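## Task

Coil the turquoise wire around the reel, always turning the same way, until very little of it remains off the reel. Wire only counts as coiled if it sits between the two flanges, not beyond their rims and not inside the central hole. At the end the reel must lie flat and entirely within the painted ring, and neither the reel nor the wire may touch any other object or anything fixed to the table, such as an arm base. The result must hold with the robot not touching it: open the grippers, move away, then declare the job finished yourself. A run that ends any other way counts as failed.

## Robot and tools

Robot: two 6-joint arms, left_arm and right_arm, each ending in a parallel gripper. The fingers point along the gripper's own +z axis and close along its y axis. The reported end_effector_position is the point between the finger pads, just behind the tips. Joint order, from base to hand: waist, shoulder, elbow, wrist pitch, wrist yaw, wrist roll. Their ranges in rad are -2.618..3.054, 0..3.142, 0..3.142, -1.571..1.571, -1.571..1.571, -2.094..2.094. The elbows cannot fully straighten.

Frame: one scene frame shared by both arms and all calibrated cameras. The origin is on the tabletop midway between the arms, +x points out across the table, +z points up, and left_arm sits on the +y side. The names left and right do not refer to image sides. Positions are in metres and orientations are quaternions written w first (qw, qx, qy, qz).

Row format: every commanded row holds 16 numbers. The first 8 are left_arm's x, y, z, qw, qx, qy, qz, opening and the next 8 are right_arm's in the same order, even when only one arm should move. x, y, z, qw, qx, qy, qz are an absolute target pose for that gripper in the scene frame. The opening runs from -1 (closed) to +1 (fully open, 0.087 m). Optionally 12 more numbers in 0..1 can follow: per-joint stiffness scales, 6 for left_arm then 6 for right_arm, in joint order. They stay in force until changed.

Tools:
- execute_actions(actions): a list of up to 15 actions. Each action is a table of up to 15 rows, and each row lasts one 1/30 s step. If a table has fewer than 15 rows, its last row repeats for the remaining steps. An empty list only returns state and images. If any target is over 0.6 m from that gripper's current position along any of the gripper's own axes, that action is rejected for both arms. If the first action fails this check, or any action is malformed, the call does nothing.
- move(target, speed, blocking): target is one 16-number row giving an absolute pose for each gripper. Both grippers travel in straight lines and arrive together, taking 0.5 to 10 s, and they stop wherever they are at 10 s. speed is the top path speed in m/s, from 0.002 to 0.5, default 0.25; turning is capped at twice that in rad/s. The opening is applied when the move starts. Paths do not avoid obstacles or the other arm. Grippers lag and can overshoot the speed, most of all near full reach. With blocking=false you get a result after 0.5 s while the motion continues. Use wait(0) to poll, or stop to brake; until the move has ended, other moves and execute_actions are refused.
- wait(seconds): 0 to 10 s, holding the last commands; it returns early if a running move ends.
- stop(): brakes a running move; fast motion needs more room to stop. The fingers are not braked.
- zoom_image(camera, region): region is [x0, y0, x1, y1] in image pixels, origin top-left, at most 504x504. Cameras: cam_head_left, cam_head_right, cam_high, cam_low, cam_left_wrist, cam_right_wrist, each 504x504.
- finished_scene(scene): ends the given scene and cannot be undone; its reply says whether the goal was met and gives the next task. Replying without any tool call also ends things, so avoid that.

Controller behaviour: each step, the commanded pose is clipped to within 70 mm and 16 degrees of the measured pose. Position takes priority over orientation. A distant target may need several actions, and after an action the arm only carries on to its last clipped pose. Friction can leave the gripper up to about 31 mm short, and very small commands may produce no motion. To hold an orientation, resend the same quaternion every row rather than copying the drifted reported one. To keep an arm still, resend its last reported full pose and the opening you want.

Results: the state line lists each gripper's position and quaternion; at long reach these can be somewhat off. Hand target lines show what the controller is currently driving toward. A pose unreachable line means the clearance check changed or blocked that arm's command. grip_measured is the finger opening on the command scale, accurate to about 1 mm. The last Joint positions value is the opening in metres. Joint torques are raw drive outputs, with offsets and noise. A move result adds a move: line giving how it ended (done, off_target, moving, held, fault) and any limits. limits=paced means the target was clipped. limits=held means a check blocked steps along the way, after which the arm may surge faster than the speed. The result also lists each gripper's remaining distance to its target. FAULT or OVER-TEMPERATURE FAULT lines mean an arm stopped. MOTOR HOT warns at 75 °C; at 90 °C that arm is halted for 10 s, and at 100 °C it goes limp and drops.

Gripping: to hold something, command an opening below grip_measured. About 0.02 below holds firmly and less holds gently. Finger force is roughly 20 N per pad, and snapping shut fast can squeeze harder.

Avoid: arms striking or pushing each other; dropping, slamming or shoving objects; knocking anything off the table; holding loads long enough to overheat. Loose objects may get nudged occasionally. Finish by releasing, backing both grippers away, checking the cameras, then calling finished_scene.

Each tool is called after ">>>" as name([rows], argument=value, ...), one row to a line, values as JSON.

## Session

>>> execute_actions(actions=[])

Scene clock: 0.00 s.
left_arm: end_effector_position=(+0.1388, -0.0045, +0.2633) grip_measured=+0.989 end_effector_quat_wxyz=(+0.359, +0.794, +0.418, -0.257) | right_arm: end_effector_position=(+0.0119, -0.6941, +0.2318) grip_measured=+0.995 end_effector_quat_wxyz=(+0.041, -0.319, +0.791, -0.520)
Joint positions: left_arm=[-0.897  1.396  1.487 -0.937  0.617  1.046  0.087] | right_arm=[-1.581  0.989  0.757 -0.27  -0.327 -2.051  0.087]
Joint velocities: left_arm=[ 0.002 -0.007  0.002 -0.022  0.007  0.037 -0.001] | right_arm=[ 0.007 -0.012  0.002  0.007 -0.037 -0.007 -0.   ]
Joint torques (N m, as the arm reports them, + toward a larger angle): no reading
Motor temperatures (°C, as the motors report them): left_arm=[31 56 40 33 30 31] | right_arm=[30 36 39 35 31 31]
Hand target (left_arm): +0.139, -0.005, +0.263; +0.359, +0.794, +0.418, -0.257
Hand target (right_arm): +0.012, -0.694, +0.232; +0.041, -0.319, +0.791, -0.520
Joint stiffness scale: left_arm=[1. 1. 1. 1. 1. 1.] | right_arm=[1. 1. 1. 1. 1. 1.]
camera_calibration (this result's frames):
cam_left_wrist: T_world_to_cam=[[-0.864497, 0.368346, -0.342003, 0.213301], [0.400907, 0.915716, -0.0271421, -0.0191083], [0.30318, -0.160576, -0.939307, 0.345751], [0, 0, 0, 1]] pos_world=[0.0872341, -0.00555159, 0.397197]
cam_right_wrist: T_world_to_cam=[[0.451495, -0.267548, 0.851217, -0.389291], [-0.817633, 0.257904, 0.514745, 0.0881075], [-0.357251, -0.928388, -0.102314, -0.473247], [0, 0, 0, 1]] pos_world=[0.078735, -0.566234, 0.237599]

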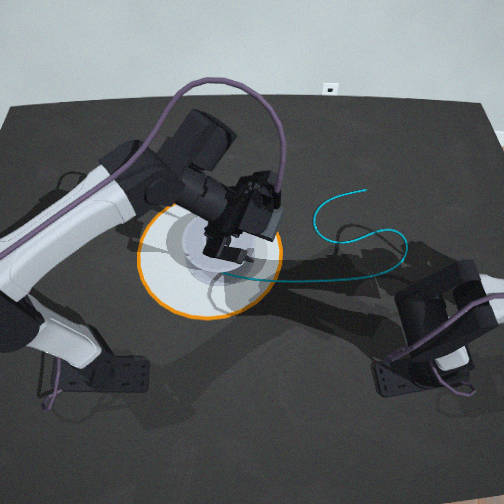

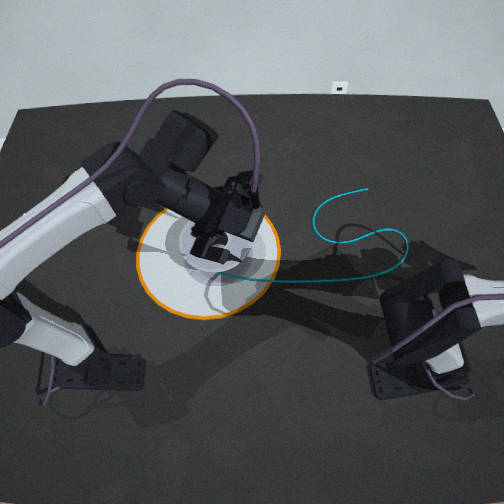

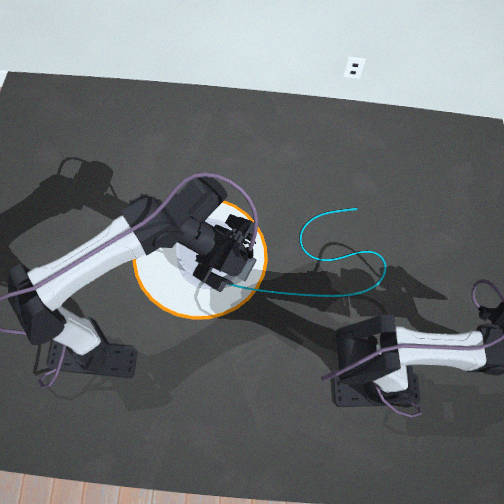

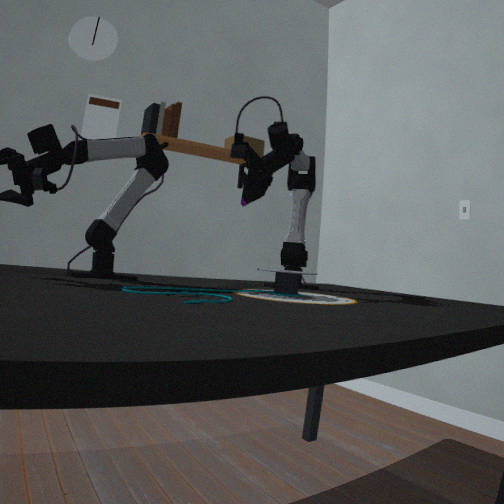

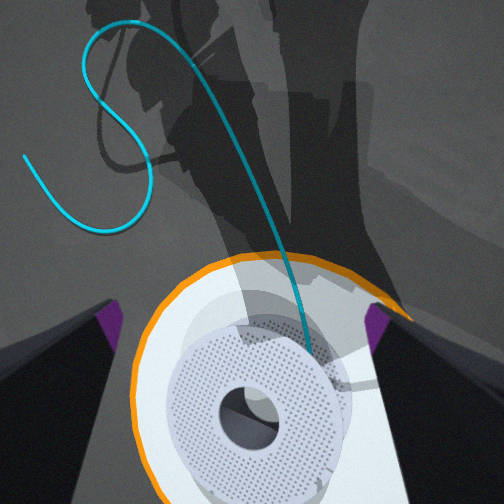

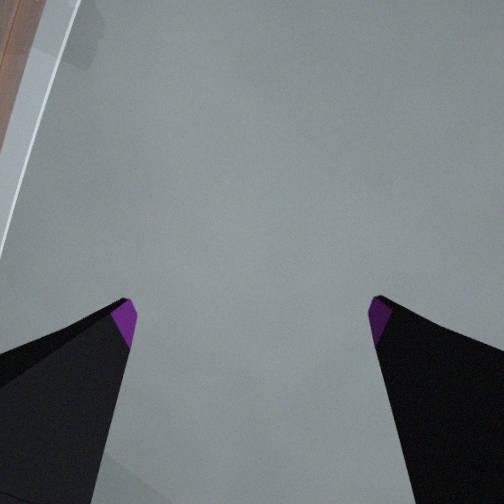

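>>> move(target=[0.15,0.4,0.2,0,0,1,0,-1, 0.15,-0.45,0.2,0,0.383,0.924,0,1], speed=0.3)

>>> zoom_image(camera="cam_high", region=[120,180,400,340])

>>> zoom_image(camera="cam_low", region=[220,250,360,320])

Scene clock: 8.40 s.
left_arm: end_effector_position=(+0.1439, +0.3979, +0.1940) grip_measured=-1.000 end_effector_quat_wxyz=(+0.023, +0.005, +1.000, +0.008) | right_arm: end_effector_position=(+0.1541, -0.4538, +0.1957) grip_measured=+0.995 end_effector_quat_wxyz=(+0.035, +0.392, +0.919, +0.002)
Joint positions: left_arm=[ 0.354  1.402  1.448 -1.569  0.002  0.374  0.   ] | right_arm=[-0.682  1.524  1.565 -1.543 -0.017  0.228  0.087]
Joint velocities: left_arm=[-0.002 -0.007 -0.022 -0.051 -0.037  0.007  0.   ] | right_arm=[ 0.002 -0.007 -0.012  0.007  0.007  0.007 -0.   ]
Joint torques (N m, as the arm reports them, + toward a larger angle): left_arm=[ 0.74 -3.36  7.79  0.49  0.03  0.06] | right_arm=[ 0.69 -4.31  6.21  0.4   0.    0.05]
Motor temperatures (°C, as the motors report them): left_arm=[31 56 41 34 30 31] | right_arm=[30 36 41 36 31 31]
Hand target (left_arm): +0.148, +0.402, +0.198; +0.029, -0.002, +1.000, +0.013
Hand target (right_arm): +0.157, -0.450, +0.193; +0.023, +0.392, +0.920, +0.010
Off the commanded pose (left_arm): 0.009 m, 3 deg.
Off the commanded pose (right_arm): 0.007 m, 4 deg.
Joint stiffness scale: left_arm=[1. 1. 1. 1. 1. 1.] | right_arm=[1. 1. 1. 1. 1. 1.]
joint sent to its limit (left arm) — the command would take joint 4 (wrist pitch) past its lower limit, so that joint was sent only as far as its limit.
joint sent to its limit (right arm) — the command would take joint 4 (wrist pitch) past its lower limit, so that joint was sent only as far as its limit.
move: off_target (left_arm, right_arm)
camera_calibration (this result's frames):
cam_left_wrist: T_world_to_cam=[[0.0210302, -0.999407, -0.027252, 0.401494], [-0.700209, -0.0341798, 0.713119, 0.00130068], [-0.713628, 0.0040851, -0.700513, 0.378225], [0, 0, 0, 1]] pos_world=[0.262379, 0.399756, 0.274966]
cam_right_wrist: T_world_to_cam=[[-0.731732, -0.680583, -0.0370869, -0.189724], [-0.490704, 0.488257, 0.721674, 0.174717], [-0.473051, 0.546271, -0.691238, 0.599231], [0, 0, 0, 1]] pos_world=[0.230374, -0.541772, 0.281087]

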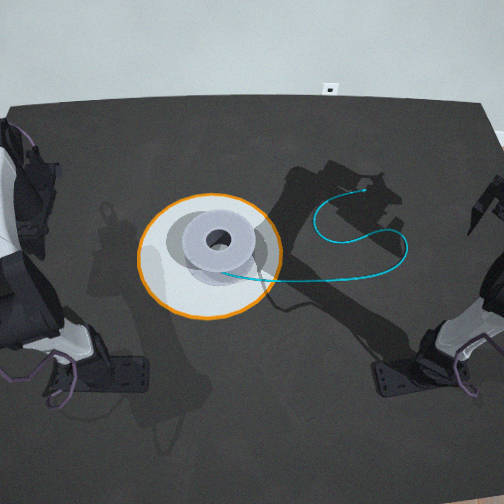

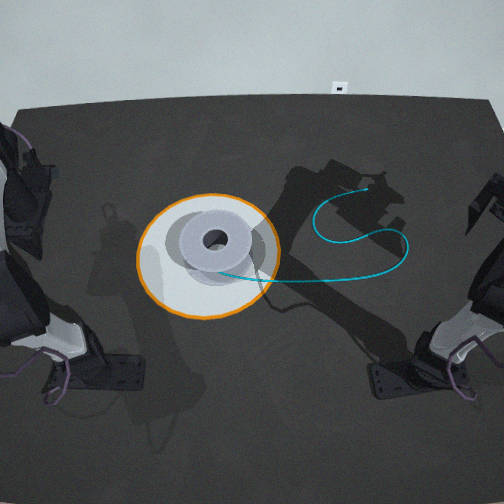

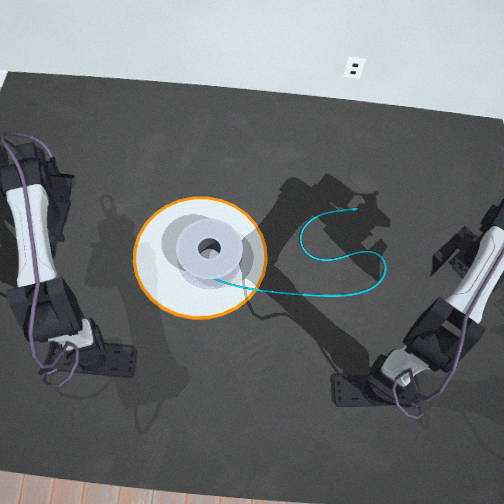

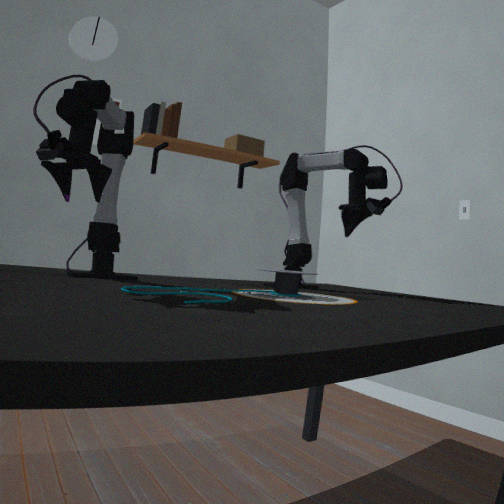

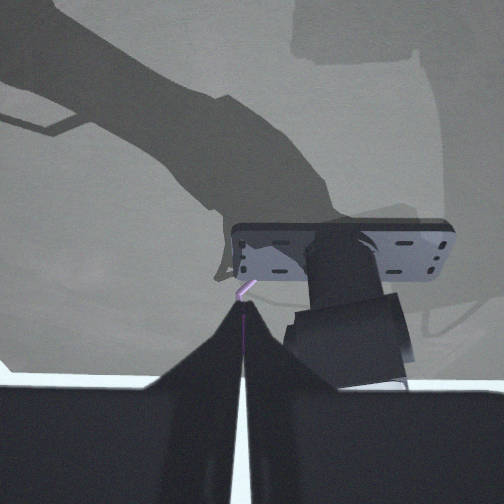

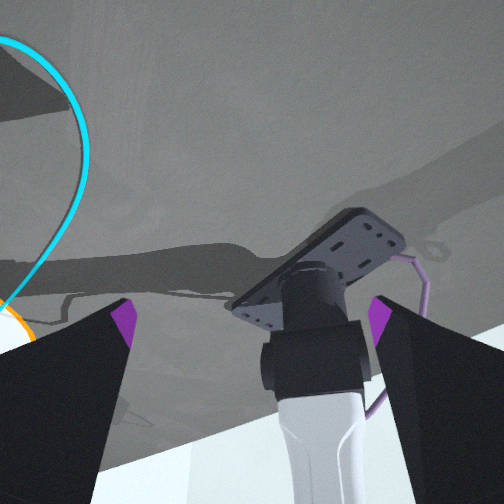

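Region (120, 180, 400, 340) of cam_high's 504x504 image, scaled by 1.800, with more detail than that image has; it fills the top 288 rows of this view, and the rest is white.

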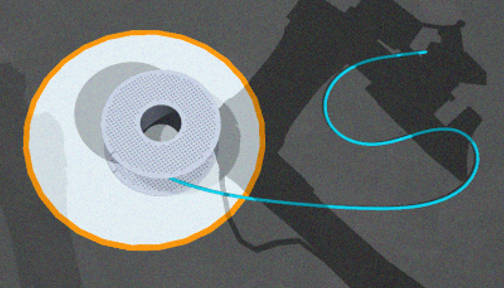

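Region (220, 250, 360, 320) of cam_low's 504x504 image, scaled by 3.600, with more detail than that image has.

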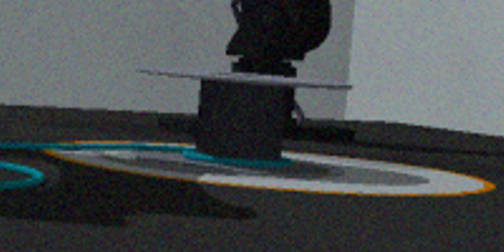

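>>> move(target=[0.245,0.08,0.12,0,-0.537,0.843,0,-1, 0.15,-0.45,0.2,0,0.383,0.924,0,1], speed=0.3)

Scene clock: 20.30 s.
left_arm: end_effector_position=(+0.2421, +0.0837, +0.1171) grip_measured=-1.000 end_effector_quat_wxyz=(-0.007, -0.537, +0.844, +0.005) | right_arm: end_effector_position=(+0.1544, -0.4533, +0.1956) grip_measured=+0.995 end_effector_quat_wxyz=(+0.035, +0.391, +0.920, +0.000)
Joint positions: left_arm=[-0.598  1.879  1.643 -1.351  0.01  -1.722  0.   ] | right_arm=[-0.677  1.524  1.565 -1.543 -0.013  0.231  0.087]
Joint velocities: left_arm=[ 0.002  0.007 -0.012 -0.007  0.037 -0.066  0.   ] | right_arm=[-0.007  0.017  0.002 -0.051 -0.022 -0.007  0.001]
Joint torques (N m, as the arm reports them, + toward a larger angle): left_arm=[-0.46 -7.86  7.69  0.27 -0.1   0.04] | right_arm=[ 0.55 -7.75  5.47  0.39  0.16 -0.11]
Motor temperatures (°C, as the motors report them): left_arm=[31 55 43 34 30 31] | right_arm=[30 37 42 36 31 31]
Hand target (left_arm): +0.247, +0.079, +0.120; -0.003, -0.537, +0.843, +0.000
Hand target (right_arm): +0.150, -0.450, +0.199; +0.037, +0.383, +0.923, -0.004
Off the commanded pose (left_arm): 0.006 m, 1 deg.
Off the commanded pose (right_arm): 0.007 m, 4 deg.
Joint stiffness scale: left_arm=[1. 1. 1. 1. 1. 1.] | right_arm=[1. 1. 1. 1. 1. 1.]
joint sent to its limit (right arm) — the command would take joint 4 (wrist pitch) past its lower limit, so that joint was sent only as far as its limit.
move: off_target (right_arm)
camera_calibration (this result's frames):
cam_left_wrist: T_world_to_cam=[[0.918031, -0.395364, -0.0301072, -0.184033], [-0.241197, -0.617095, 0.749011, 0.0475601], [-0.314711, -0.680353, -0.661873, 0.351958], [0, 0, 0, 1]] pos_world=[0.291184, 0.196045, 0.191788]
cam_right_wrist: T_world_to_cam=[[-0.730417, -0.682176, -0.0335645, -0.190802], [-0.49025, 0.489435, 0.721185, 0.175206], [-0.475547, 0.543221, -0.691929, 0.598205], [0, 0, 0, 1]] pos_world=[0.231005, -0.54087, 0.281155]

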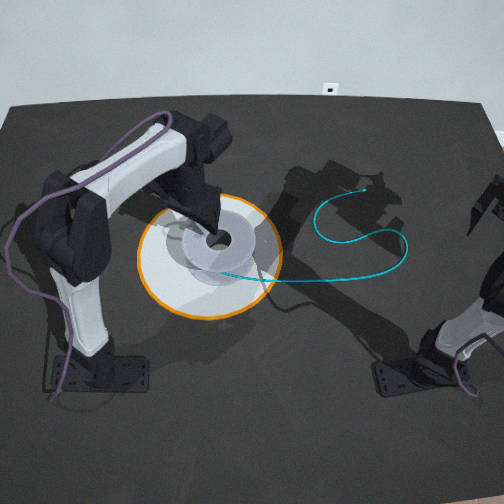

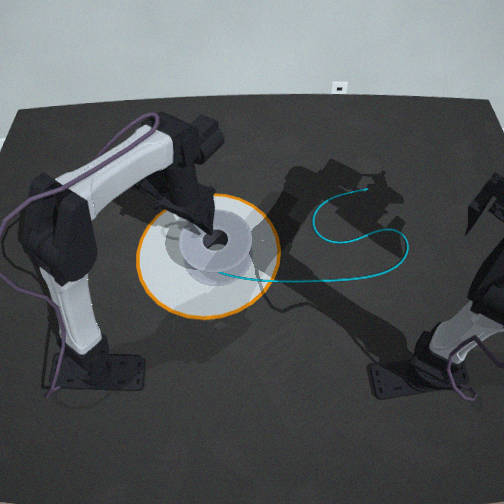

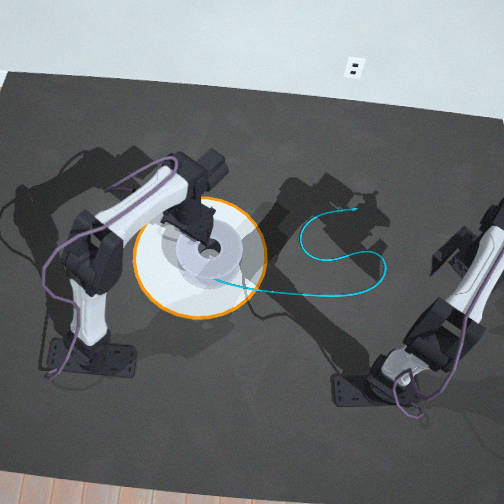

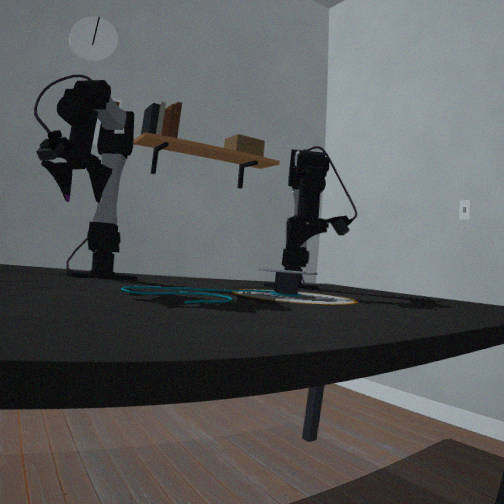

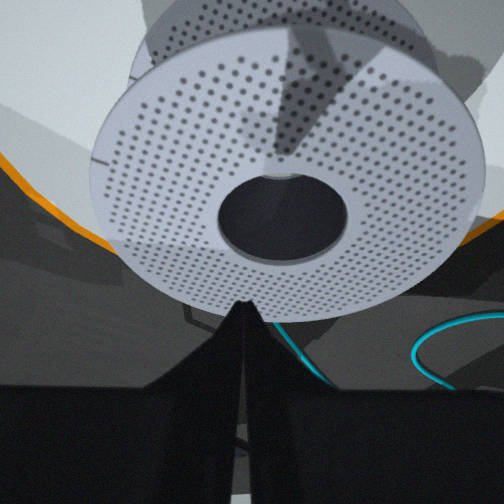

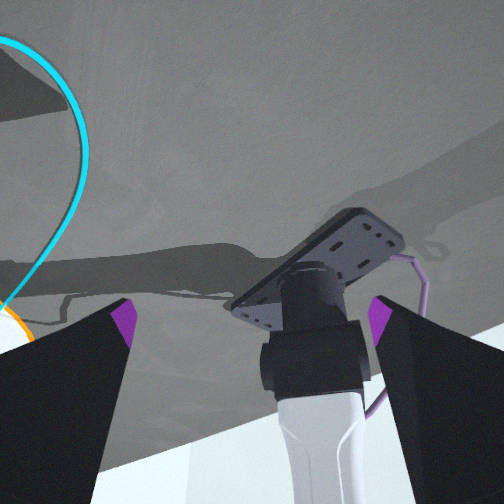

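>>> move(target=[0.259,0.075,0.09,0,-0.537,0.843,0,-1, 0.15,-0.45,0.2,0,0.383,0.924,0,1], speed=0.1)

>>> move(target=[0.259,0.075,0.045,0,-0.537,0.843,0,-1, 0.15,-0.45,0.2,0,0.383,0.924,0,1], speed=0.1)

>>> move(target=[0.259,0.075,0.045,0,-0.537,0.843,0,0.3, 0.15,-0.45,0.2,0,0.383,0.924,0,1])

>>> move(target=[0.259,0.075,0.045,0,0.342,0.94,0,0.3, 0.15,-0.45,0.2,0,0.383,0.924,0,1], speed=0.15)

Scene clock: 28.23 s.
left_arm: end_effector_position=(+0.2604, +0.0717, +0.0998) grip_measured=-1.000 end_effector_quat_wxyz=(+0.000, -0.538, +0.843, -0.012) | right_arm: end_effector_position=(+0.1543, -0.4534, +0.1956) grip_measured=+0.995 end_effector_quat_wxyz=(+0.035, +0.391, +0.920, +0.000)
Joint positions: left_arm=[-0.598  1.93   1.643 -1.262  0.009 -1.724  0.   ] | right_arm=[-0.677  1.524  1.565 -1.543 -0.012  0.231  0.087]
Joint velocities: left_arm=[-0.022  0.007 -0.007  0.007 -0.022  0.051  0.   ] | right_arm=[-0.007 -0.012 -0.002  0.095 -0.11   0.022 -0.   ]
Joint torques (N m, as the arm reports them, + toward a larger angle): left_arm=[ 0.16 -8.67  4.37  0.43 -0.14  0.14] | right_arm=[ 0.61 -7.69  5.36  0.35  0.19 -0.05]
Motor temperatures (°C, as the motors report them): left_arm=[31 56 44 34 30 31] | right_arm=[30 38 42 35 31 31]
Hand target (left_arm): +0.259, +0.075, +0.090; -0.000, -0.537, +0.844, +0.000
Hand target (right_arm): +0.150, -0.450, +0.199; +0.037, +0.383, +0.923, -0.005
Off the commanded pose (left_arm): 0.010 m, 1 deg.
Off the commanded pose (right_arm): 0.007 m, 4 deg.
Joint stiffness scale: left_arm=[1. 1. 1. 1. 1. 1.] | right_arm=[1. 1. 1. 1. 1. 1.]
joint sent to its limit (right arm) — the command would take joint 4 (wrist pitch) past its lower limit, so that joint was sent only as far as its limit.
move: off_target (right_arm)
camera_calibration (this result's frames):
cam_left_wrist: T_world_to_cam=[[0.919305, -0.393501, 0.0059482, -0.210144], [-0.262835, -0.60265, 0.753479, 0.0616431], [-0.292911, -0.69424, -0.657445, 0.332896], [0, 0, 0, 1]] pos_world=[0.306897, 0.185567, 0.173664]
cam_right_wrist: T_world_to_cam=[[-0.730442, -0.682167, -0.0331955, -0.190931], [-0.490088, 0.489679, 0.72113, 0.175315], [-0.475676, 0.543012, -0.692004, 0.598155], [0, 0, 0, 1]] pos_world=[0.230984, -0.540901, 0.281163]

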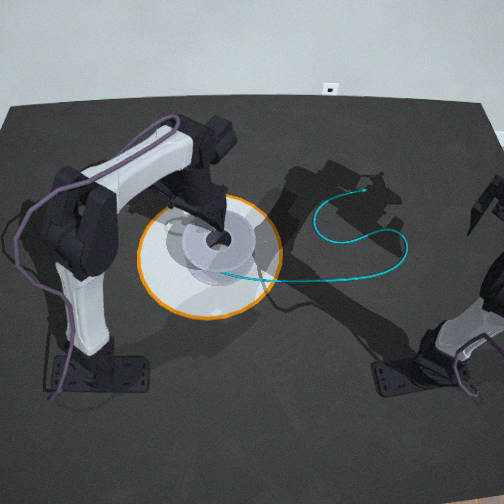

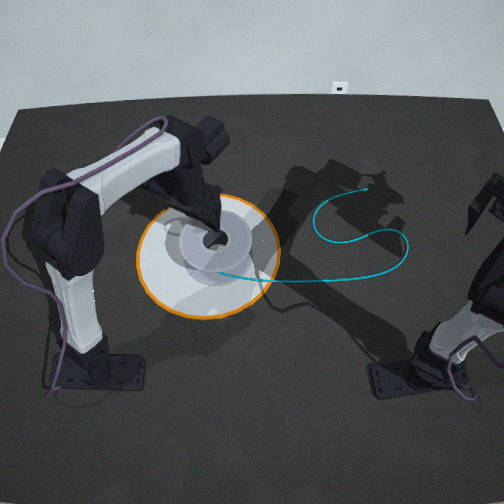

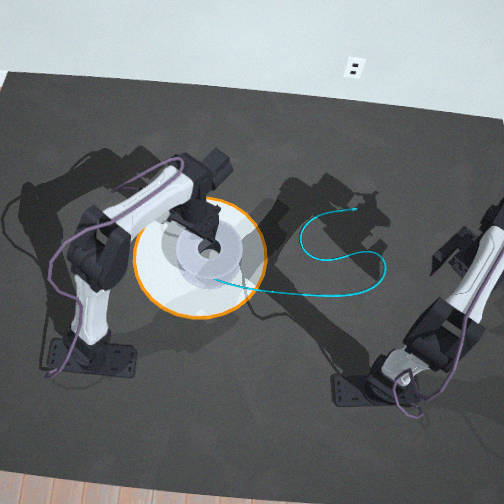

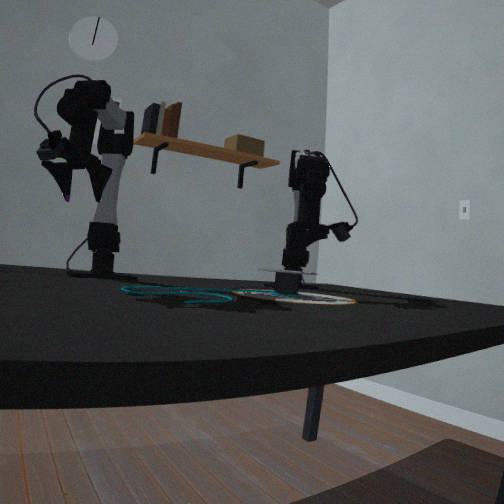

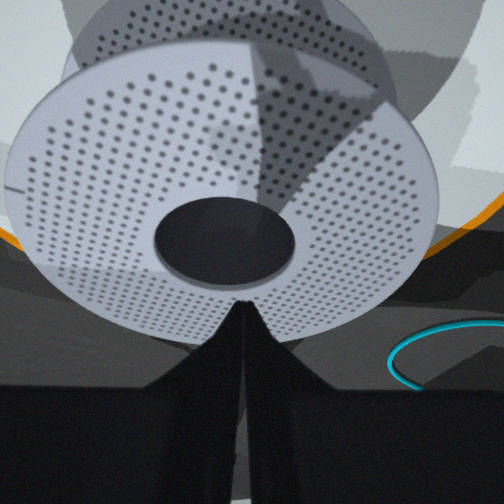

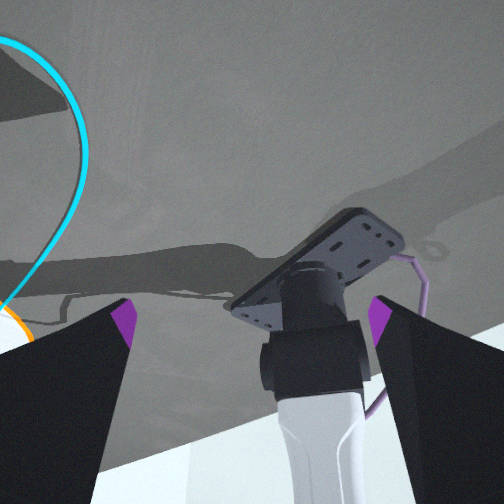

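Scene clock: 29.30 s.
left_arm: end_effector_position=(+0.2607, +0.0715, +0.0530) grip_measured=-1.000 end_effector_quat_wxyz=(-0.001, -0.538, +0.843, -0.009) | right_arm: end_effector_position=(+0.1543, -0.4534, +0.1956) grip_measured=+0.995 end_effector_quat_wxyz=(+0.035, +0.391, +0.920, +0.000)
Joint positions: left_arm=[-0.598  1.962  1.499 -1.093  0.009 -1.724  0.   ] | right_arm=[-0.677  1.524  1.565 -1.543 -0.012  0.231  0.087]
Joint velocities: left_arm=[-0.002 -0.007 -0.012 -0.037 -0.066 -0.007  0.   ] | right_arm=[ 0.002  0.007 -0.007 -0.022  0.037 -0.037  0.   ]
Joint torques (N m, as the arm reports them, + toward a larger angle): left_arm=[ 0.11 -8.84  4.53  0.41 -0.15  0.13] | right_arm=[ 0.55 -7.69  5.43  0.42  0.18 -0.1 ]
Motor temperatures (°C, as the motors report them): left_arm=[31 57 44 34 30 31] | right_arm=[30 38 42 35 31 31]
Hand target (left_arm): +0.259, +0.075, +0.045; -0.000, -0.537, +0.843, +0.000
Hand target (right_arm): +0.150, -0.450, +0.199; +0.037, +0.383, +0.923, -0.005
Off the commanded pose (left_arm): 0.009 m, 1 deg.
Off the commanded pose (right_arm): 0.007 m, 4 deg.
Joint stiffness scale: left_arm=[1. 1. 1. 1. 1. 1.] | right_arm=[1. 1. 1. 1. 1. 1.]
joint sent to its limit (right arm) — the command would take joint 4 (wrist pitch) past its lower limit, so that joint was sent only as far as its limit.
move: off_target (right_arm)
camera_calibration (this result's frames):
cam_left_wrist: T_world_to_cam=[[0.919322, -0.393506, 0.000392074, -0.209923], [-0.259405, -0.605281, 0.752558, 0.0962654], [-0.295899, -0.691945, -0.658526, 0.302789], [0, 0, 0, 1]] pos_world=[0.307554, 0.185175, 0.127032]
cam_right_wrist: T_world_to_cam=[[-0.730442, -0.682167, -0.0331955, -0.190931], [-0.490088, 0.489679, 0.72113, 0.175315], [-0.475676, 0.543012, -0.692004, 0.598155], [0, 0, 0, 1]] pos_world=[0.230984, -0.540901, 0.281163]

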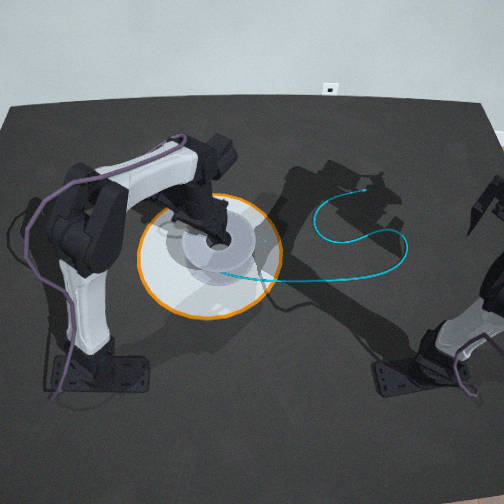

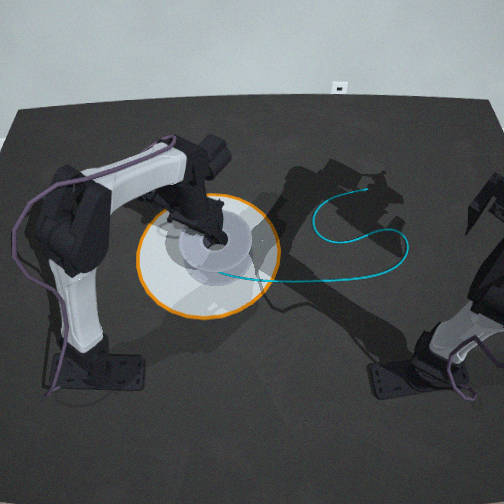

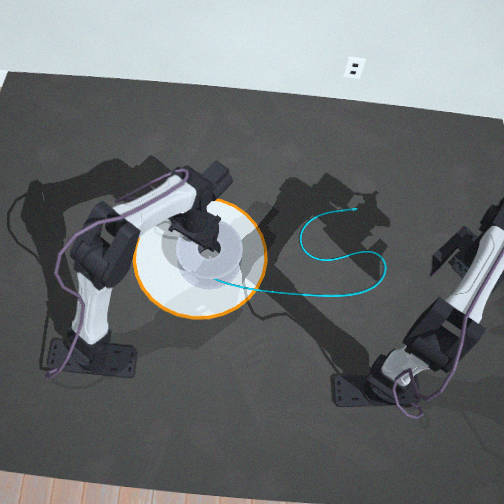

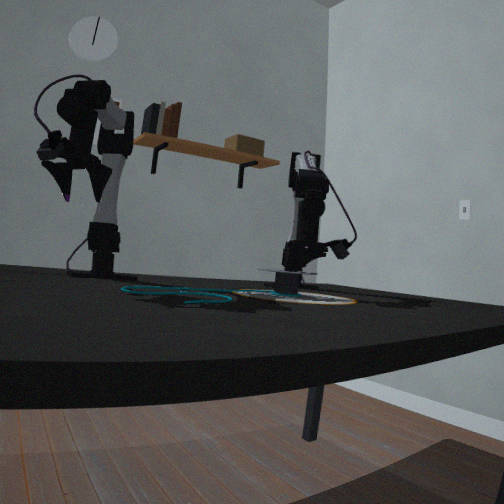

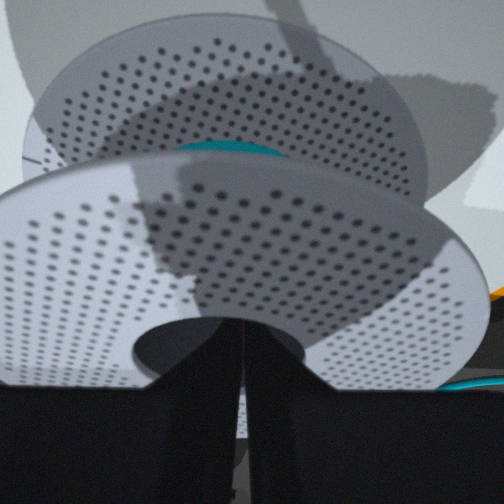

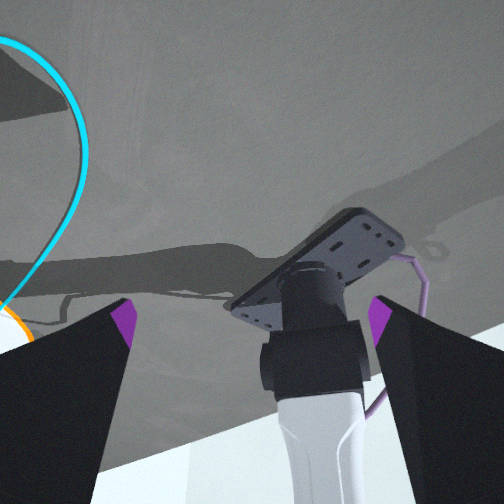

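Scene clock: 30.00 s.
left_arm: end_effector_position=(+0.2593, +0.0710, +0.0543) grip_measured=-0.183 end_effector_quat_wxyz=(-0.004, -0.537, +0.843, -0.010) | right_arm: end_effector_position=(+0.1543, -0.4534, +0.1956) grip_measured=+0.995 end_effector_quat_wxyz=(+0.035, +0.391, +0.920, +0.000)
Joint positions: left_arm=[-0.598  1.959  1.5   -1.097  0.015 -1.723  0.036] | right_arm=[-0.677  1.524  1.565 -1.543 -0.012  0.231  0.087]
Joint velocities: left_arm=[ 0.012  0.007 -0.002  0.007 -0.037 -0.007  0.   ] | right_arm=[ 0.007  0.002 -0.012 -0.022 -0.081  0.022 -0.   ]
Joint torques (N m, as the arm reports them, + toward a larger angle): left_arm=[ 0.14 -8.69  4.53  0.49 -0.2   0.12] | right_arm=[ 0.34 -7.76  5.39  0.41  0.16 -0.1 ]
Motor temperatures (°C, as the motors report them): left_arm=[31 57 44 34 30 31] | right_arm=[30 38 42 35 31 31]
Hand target (left_arm): +0.259, +0.075, +0.045; -0.000, -0.537, +0.843, -0.000
Hand target (right_arm): +0.150, -0.450, +0.199; +0.037, +0.383, +0.923, -0.005
Off the commanded pose (left_arm): 0.010 m, 1 deg.
Off the commanded pose (right_arm): 0.007 m, 4 deg.
Joint stiffness scale: left_arm=[1. 1. 1. 1. 1. 1.] | right_arm=[1. 1. 1. 1. 1. 1.]
joint sent to its limit (right arm) — the command would take joint 4 (wrist pitch) past its lower limit, so that joint was sent only as far as its limit.
move: off_target (right_arm)
camera_calibration (this result's frames):
cam_left_wrist: T_world_to_cam=[[0.918983, -0.394294, -0.00184116, -0.208646], [-0.256652, -0.601712, 0.756355, 0.0934459], [-0.299334, -0.694604, -0.654159, 0.303682], [0, 0, 0, 1]] pos_world=[0.306627, 0.184898, 0.127594]
cam_right_wrist: T_world_to_cam=[[-0.730442, -0.682167, -0.0331955, -0.190931], [-0.490088, 0.489679, 0.72113, 0.175315], [-0.475676, 0.543012, -0.692004, 0.598155], [0, 0, 0, 1]] pos_world=[0.230984, -0.540901, 0.281163]

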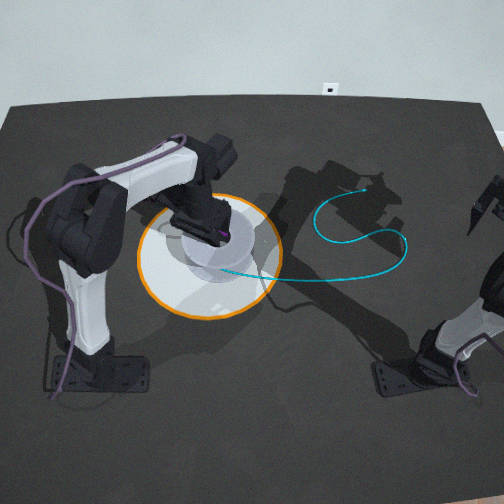

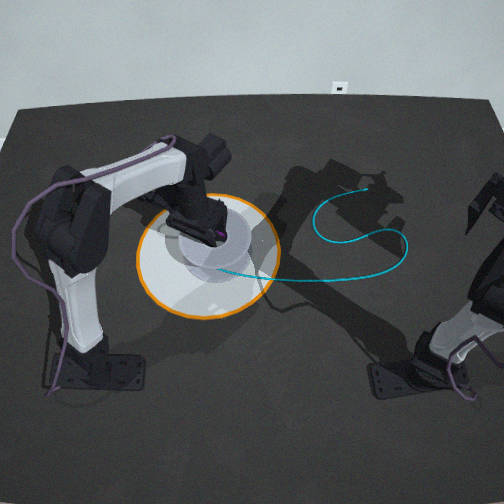

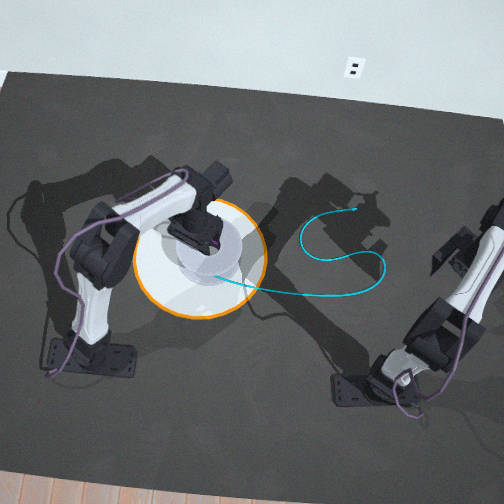

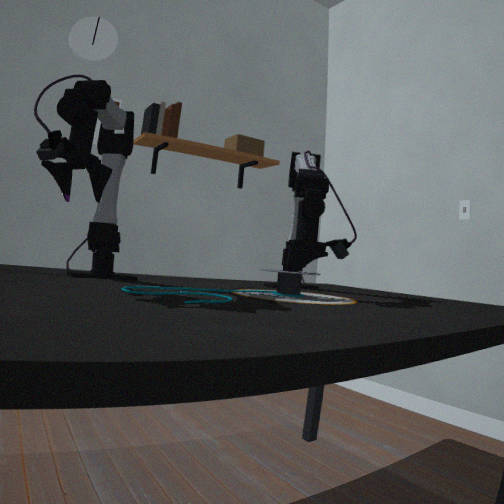

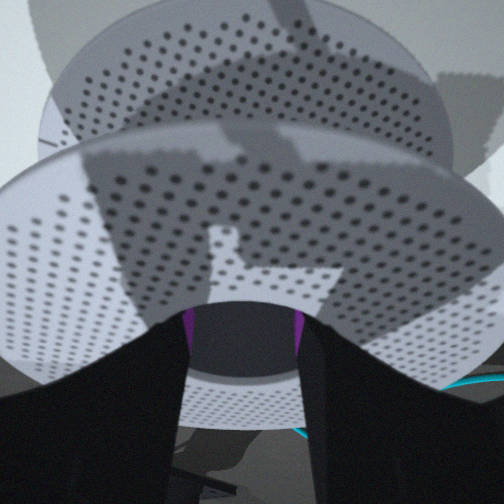

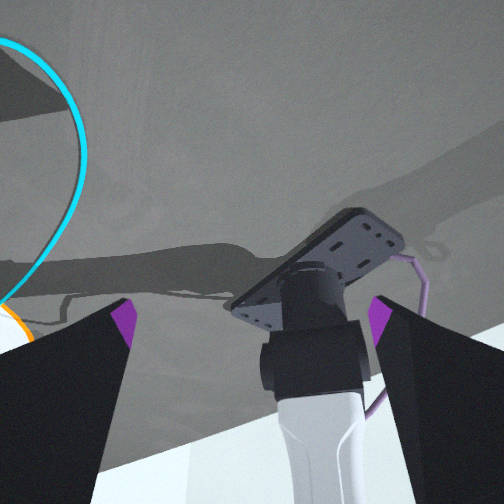

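Scene clock: 36.57 s.
left_arm: end_effector_position=(+0.2569, +0.0789, +0.0535) grip_measured=-0.183 end_effector_quat_wxyz=(+0.006, +0.328, +0.945, -0.005) | right_arm: end_effector_position=(+0.1543, -0.4534, +0.1956) grip_measured=+0.995 end_effector_quat_wxyz=(+0.035, +0.391, +0.920, +0.000)
Joint positions: left_arm=[-0.698  2.129  1.754 -1.182  0.005 -0.02   0.036] | right_arm=[-0.677  1.524  1.565 -1.543 -0.012  0.231  0.087]
Joint velocities: left_arm=[-0.007 -0.007  0.002 -0.037 -0.022  0.022  0.   ] | right_arm=[-0.007  0.007 -0.017  0.007  0.037 -0.051 -0.   ]
Joint torques (N m, as the arm reports them, + toward a larger angle): left_arm=[-0.79 -8.47  6.98  0.5  -0.02  0.28] | right_arm=[ 0.44 -7.59  5.4   0.42  0.19 -0.1 ]
Motor temperatures (°C, as the motors report them): left_arm=[31 58 45 34 30 31] | right_arm=[30 38 43 35 31 31]
Hand target (left_arm): +0.258, +0.075, +0.044; +0.000, +0.342, +0.940, -0.000
Hand target (right_arm): +0.150, -0.450, +0.199; +0.037, +0.383, +0.923, -0.005
Off the commanded pose (left_arm): 0.010 m, 2 deg.
Off the commanded pose (right_arm): 0.007 m, 4 deg.
Joint stiffness scale: left_arm=[1. 1. 1. 1. 1. 1.] | right_arm=[1. 1. 1. 1. 1. 1.]
joint sent to its limit (right arm) — the command would take joint 4 (wrist pitch) past its lower limit, so that joint was sent only as far as its limit.
move: off_target (right_arm)
camera_calibration (this result's frames):
cam_left_wrist: T_world_to_cam=[[-0.595082, -0.803626, -0.0079117, 0.218287], [-0.547689, 0.398318, 0.735785, 0.0951151], [-0.588145, 0.442186, -0.677169, 0.293668], [0, 0, 0, 1]] pos_world=[0.354711, 0.00767895, 0.130606]
cam_right_wrist: T_world_to_cam=[[-0.730442, -0.682167, -0.0331955, -0.190931], [-0.490088, 0.489679, 0.72113, 0.175315], [-0.475676, 0.543012, -0.692004, 0.598155], [0, 0, 0, 1]] pos_world=[0.230984, -0.540901, 0.281163]

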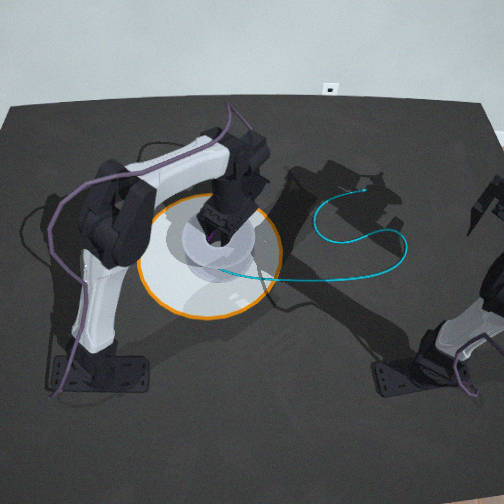

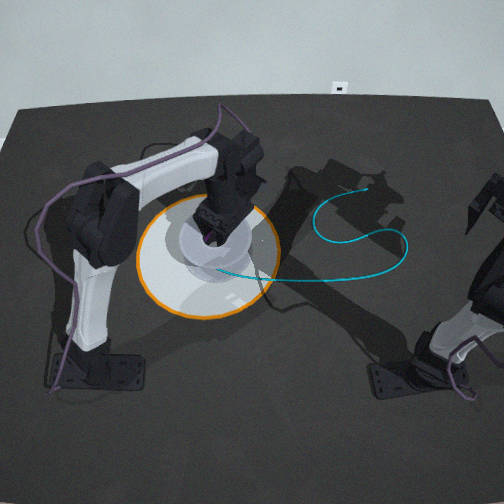

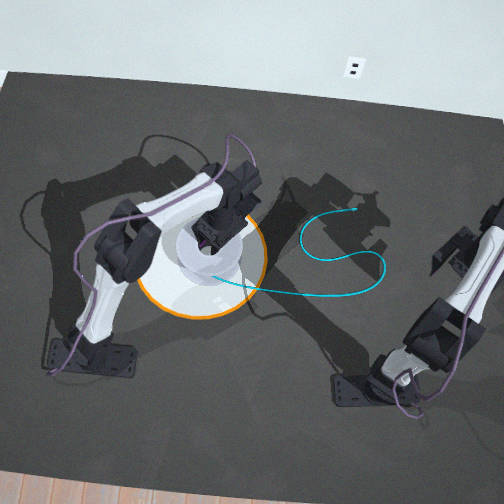

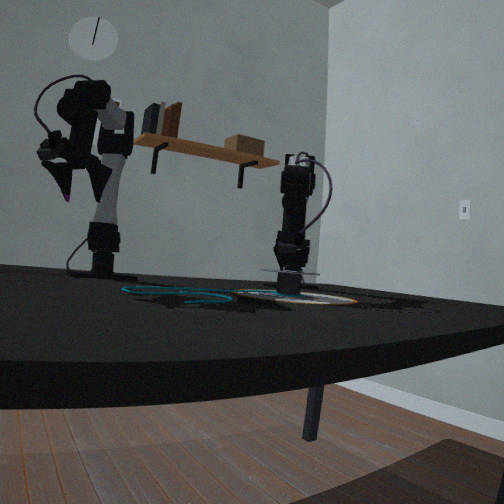

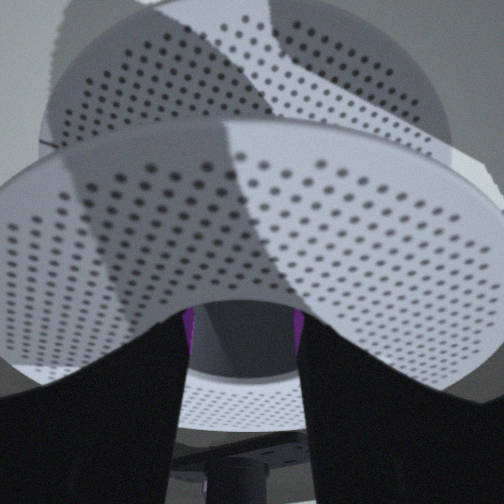

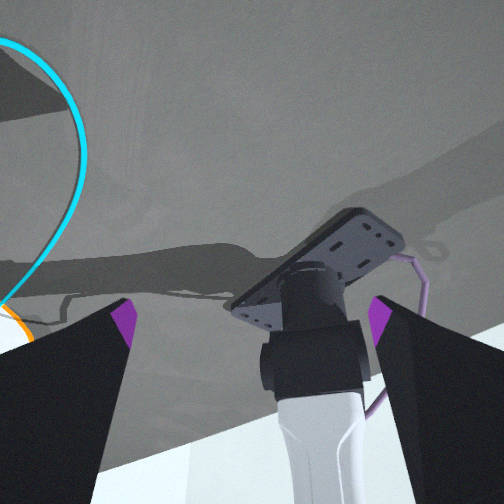

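>>> move(target=[0.259,0.075,0.045,0,0.342,0.94,0,0.3, 0.178,-0.1,0.07,0,0.537,0.843,0,0], speed=0.3)

Scene clock: 57.63 s.
left_arm: end_effector_position=(+0.2569, +0.0790, +0.0535) grip_measured=-0.183 end_effector_quat_wxyz=(+0.006, +0.329, +0.944, -0.004) | right_arm: end_effector_position=(+0.1740, -0.0993, +0.0721) grip_measured=+0.000 end_effector_quat_wxyz=(-0.022, +0.536, +0.844, +0.002)
Joint positions: left_arm=[-0.698  2.129  1.754 -1.182  0.005 -0.017  0.036] | right_arm=[ 0.588  1.746  1.292 -1.127 -0.043  1.824  0.044]
Joint velocities: left_arm=[-0.007 -0.002 -0.007 -0.022 -0.066 -0.051 -0.   ] | right_arm=[ 0.002 -0.002  0.012 -0.066 -0.007  0.066  0.001]
Joint torques (N m, as the arm reports them, + toward a larger angle): left_arm=[-0.68 -8.42  7.21  0.48 -0.02  0.28] | right_arm=[ 0.3  -6.8   7.1   0.31  0.17  0.1 ]
Motor temperatures (°C, as the motors report them): left_arm=[31 60 46 34 30 31] | right_arm=[30 40 43 35 31 31]
Hand target (left_arm): +0.259, +0.075, +0.045; +0.000, +0.342, +0.940, -0.000
Hand target (right_arm): +0.179, -0.093, +0.072; -0.018, +0.537, +0.843, +0.006
Off the commanded pose (left_arm): 0.010 m, 2 deg.
Off the commanded pose (right_arm): 0.005 m, 3 deg.
Joint stiffness scale: left_arm=[1. 1. 1. 1. 1. 1.] | right_arm=[1. 1. 1. 1. 1. 1.]
move: off_target (right_arm)
camera_calibration (this result's frames):
cam_left_wrist: T_world_to_cam=[[-0.597228, -0.802032, -0.00796648, 0.218831], [-0.546431, 0.399585, 0.736033, 0.0946067], [-0.587139, 0.443933, -0.676898, 0.293199], [0, 0, 0, 1]] pos_world=[0.354536, 0.00754542, 0.130575]
cam_right_wrist: T_world_to_cam=[[-0.912158, -0.409476, 0.0172495, 0.115956], [-0.239646, 0.567037, 0.78806, 0.0598672], [-0.332473, 0.714701, -0.615357, 0.316408], [0, 0, 0, 1]] pos_world=[0.225314, -0.212603, 0.145525]

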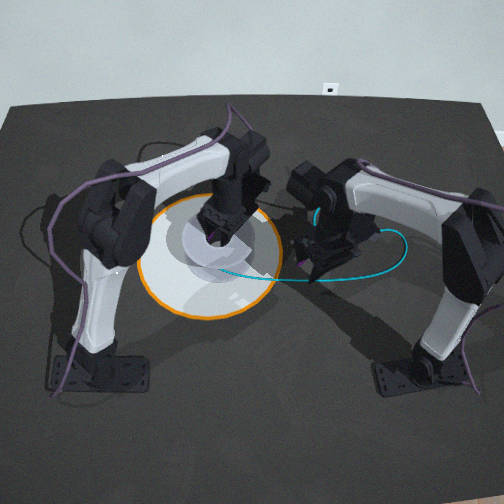

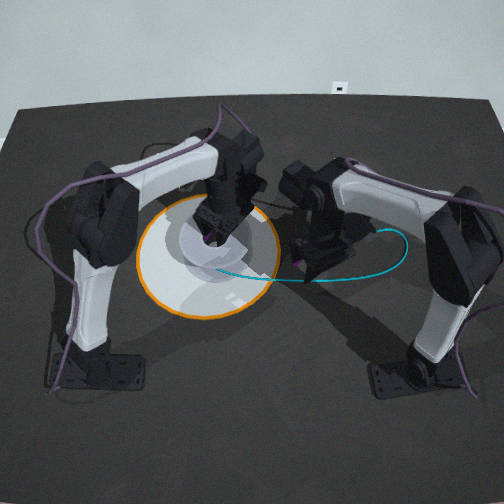

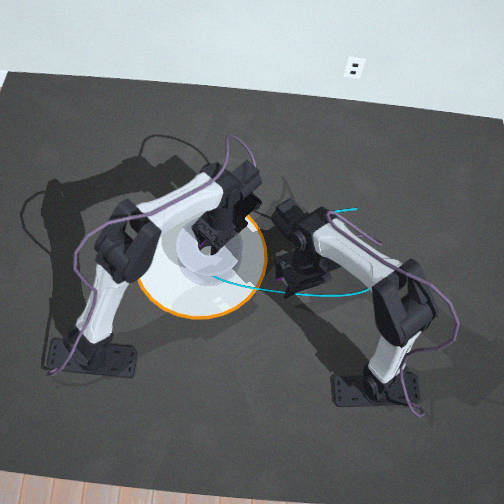

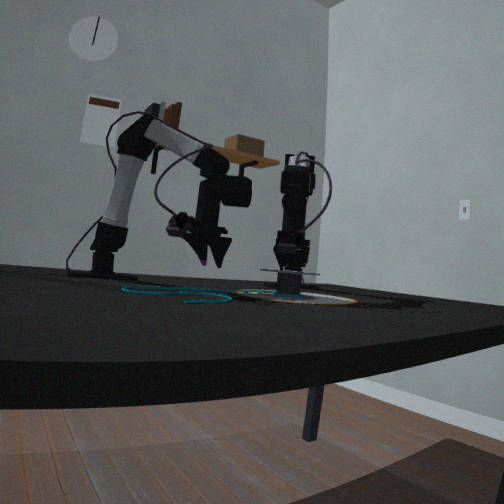

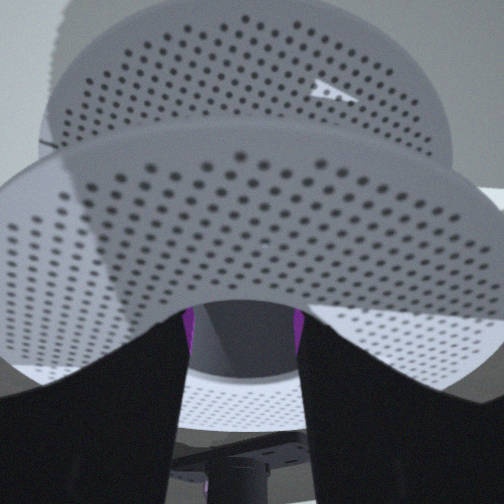

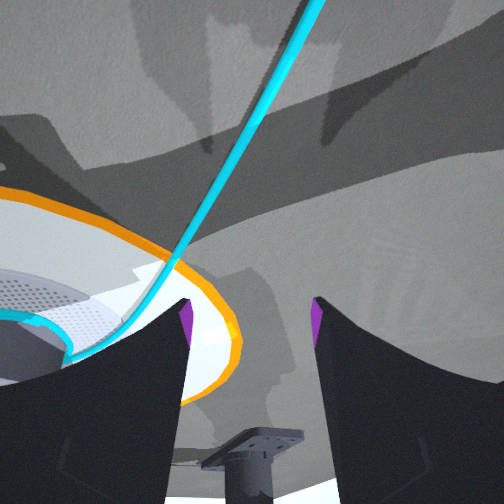

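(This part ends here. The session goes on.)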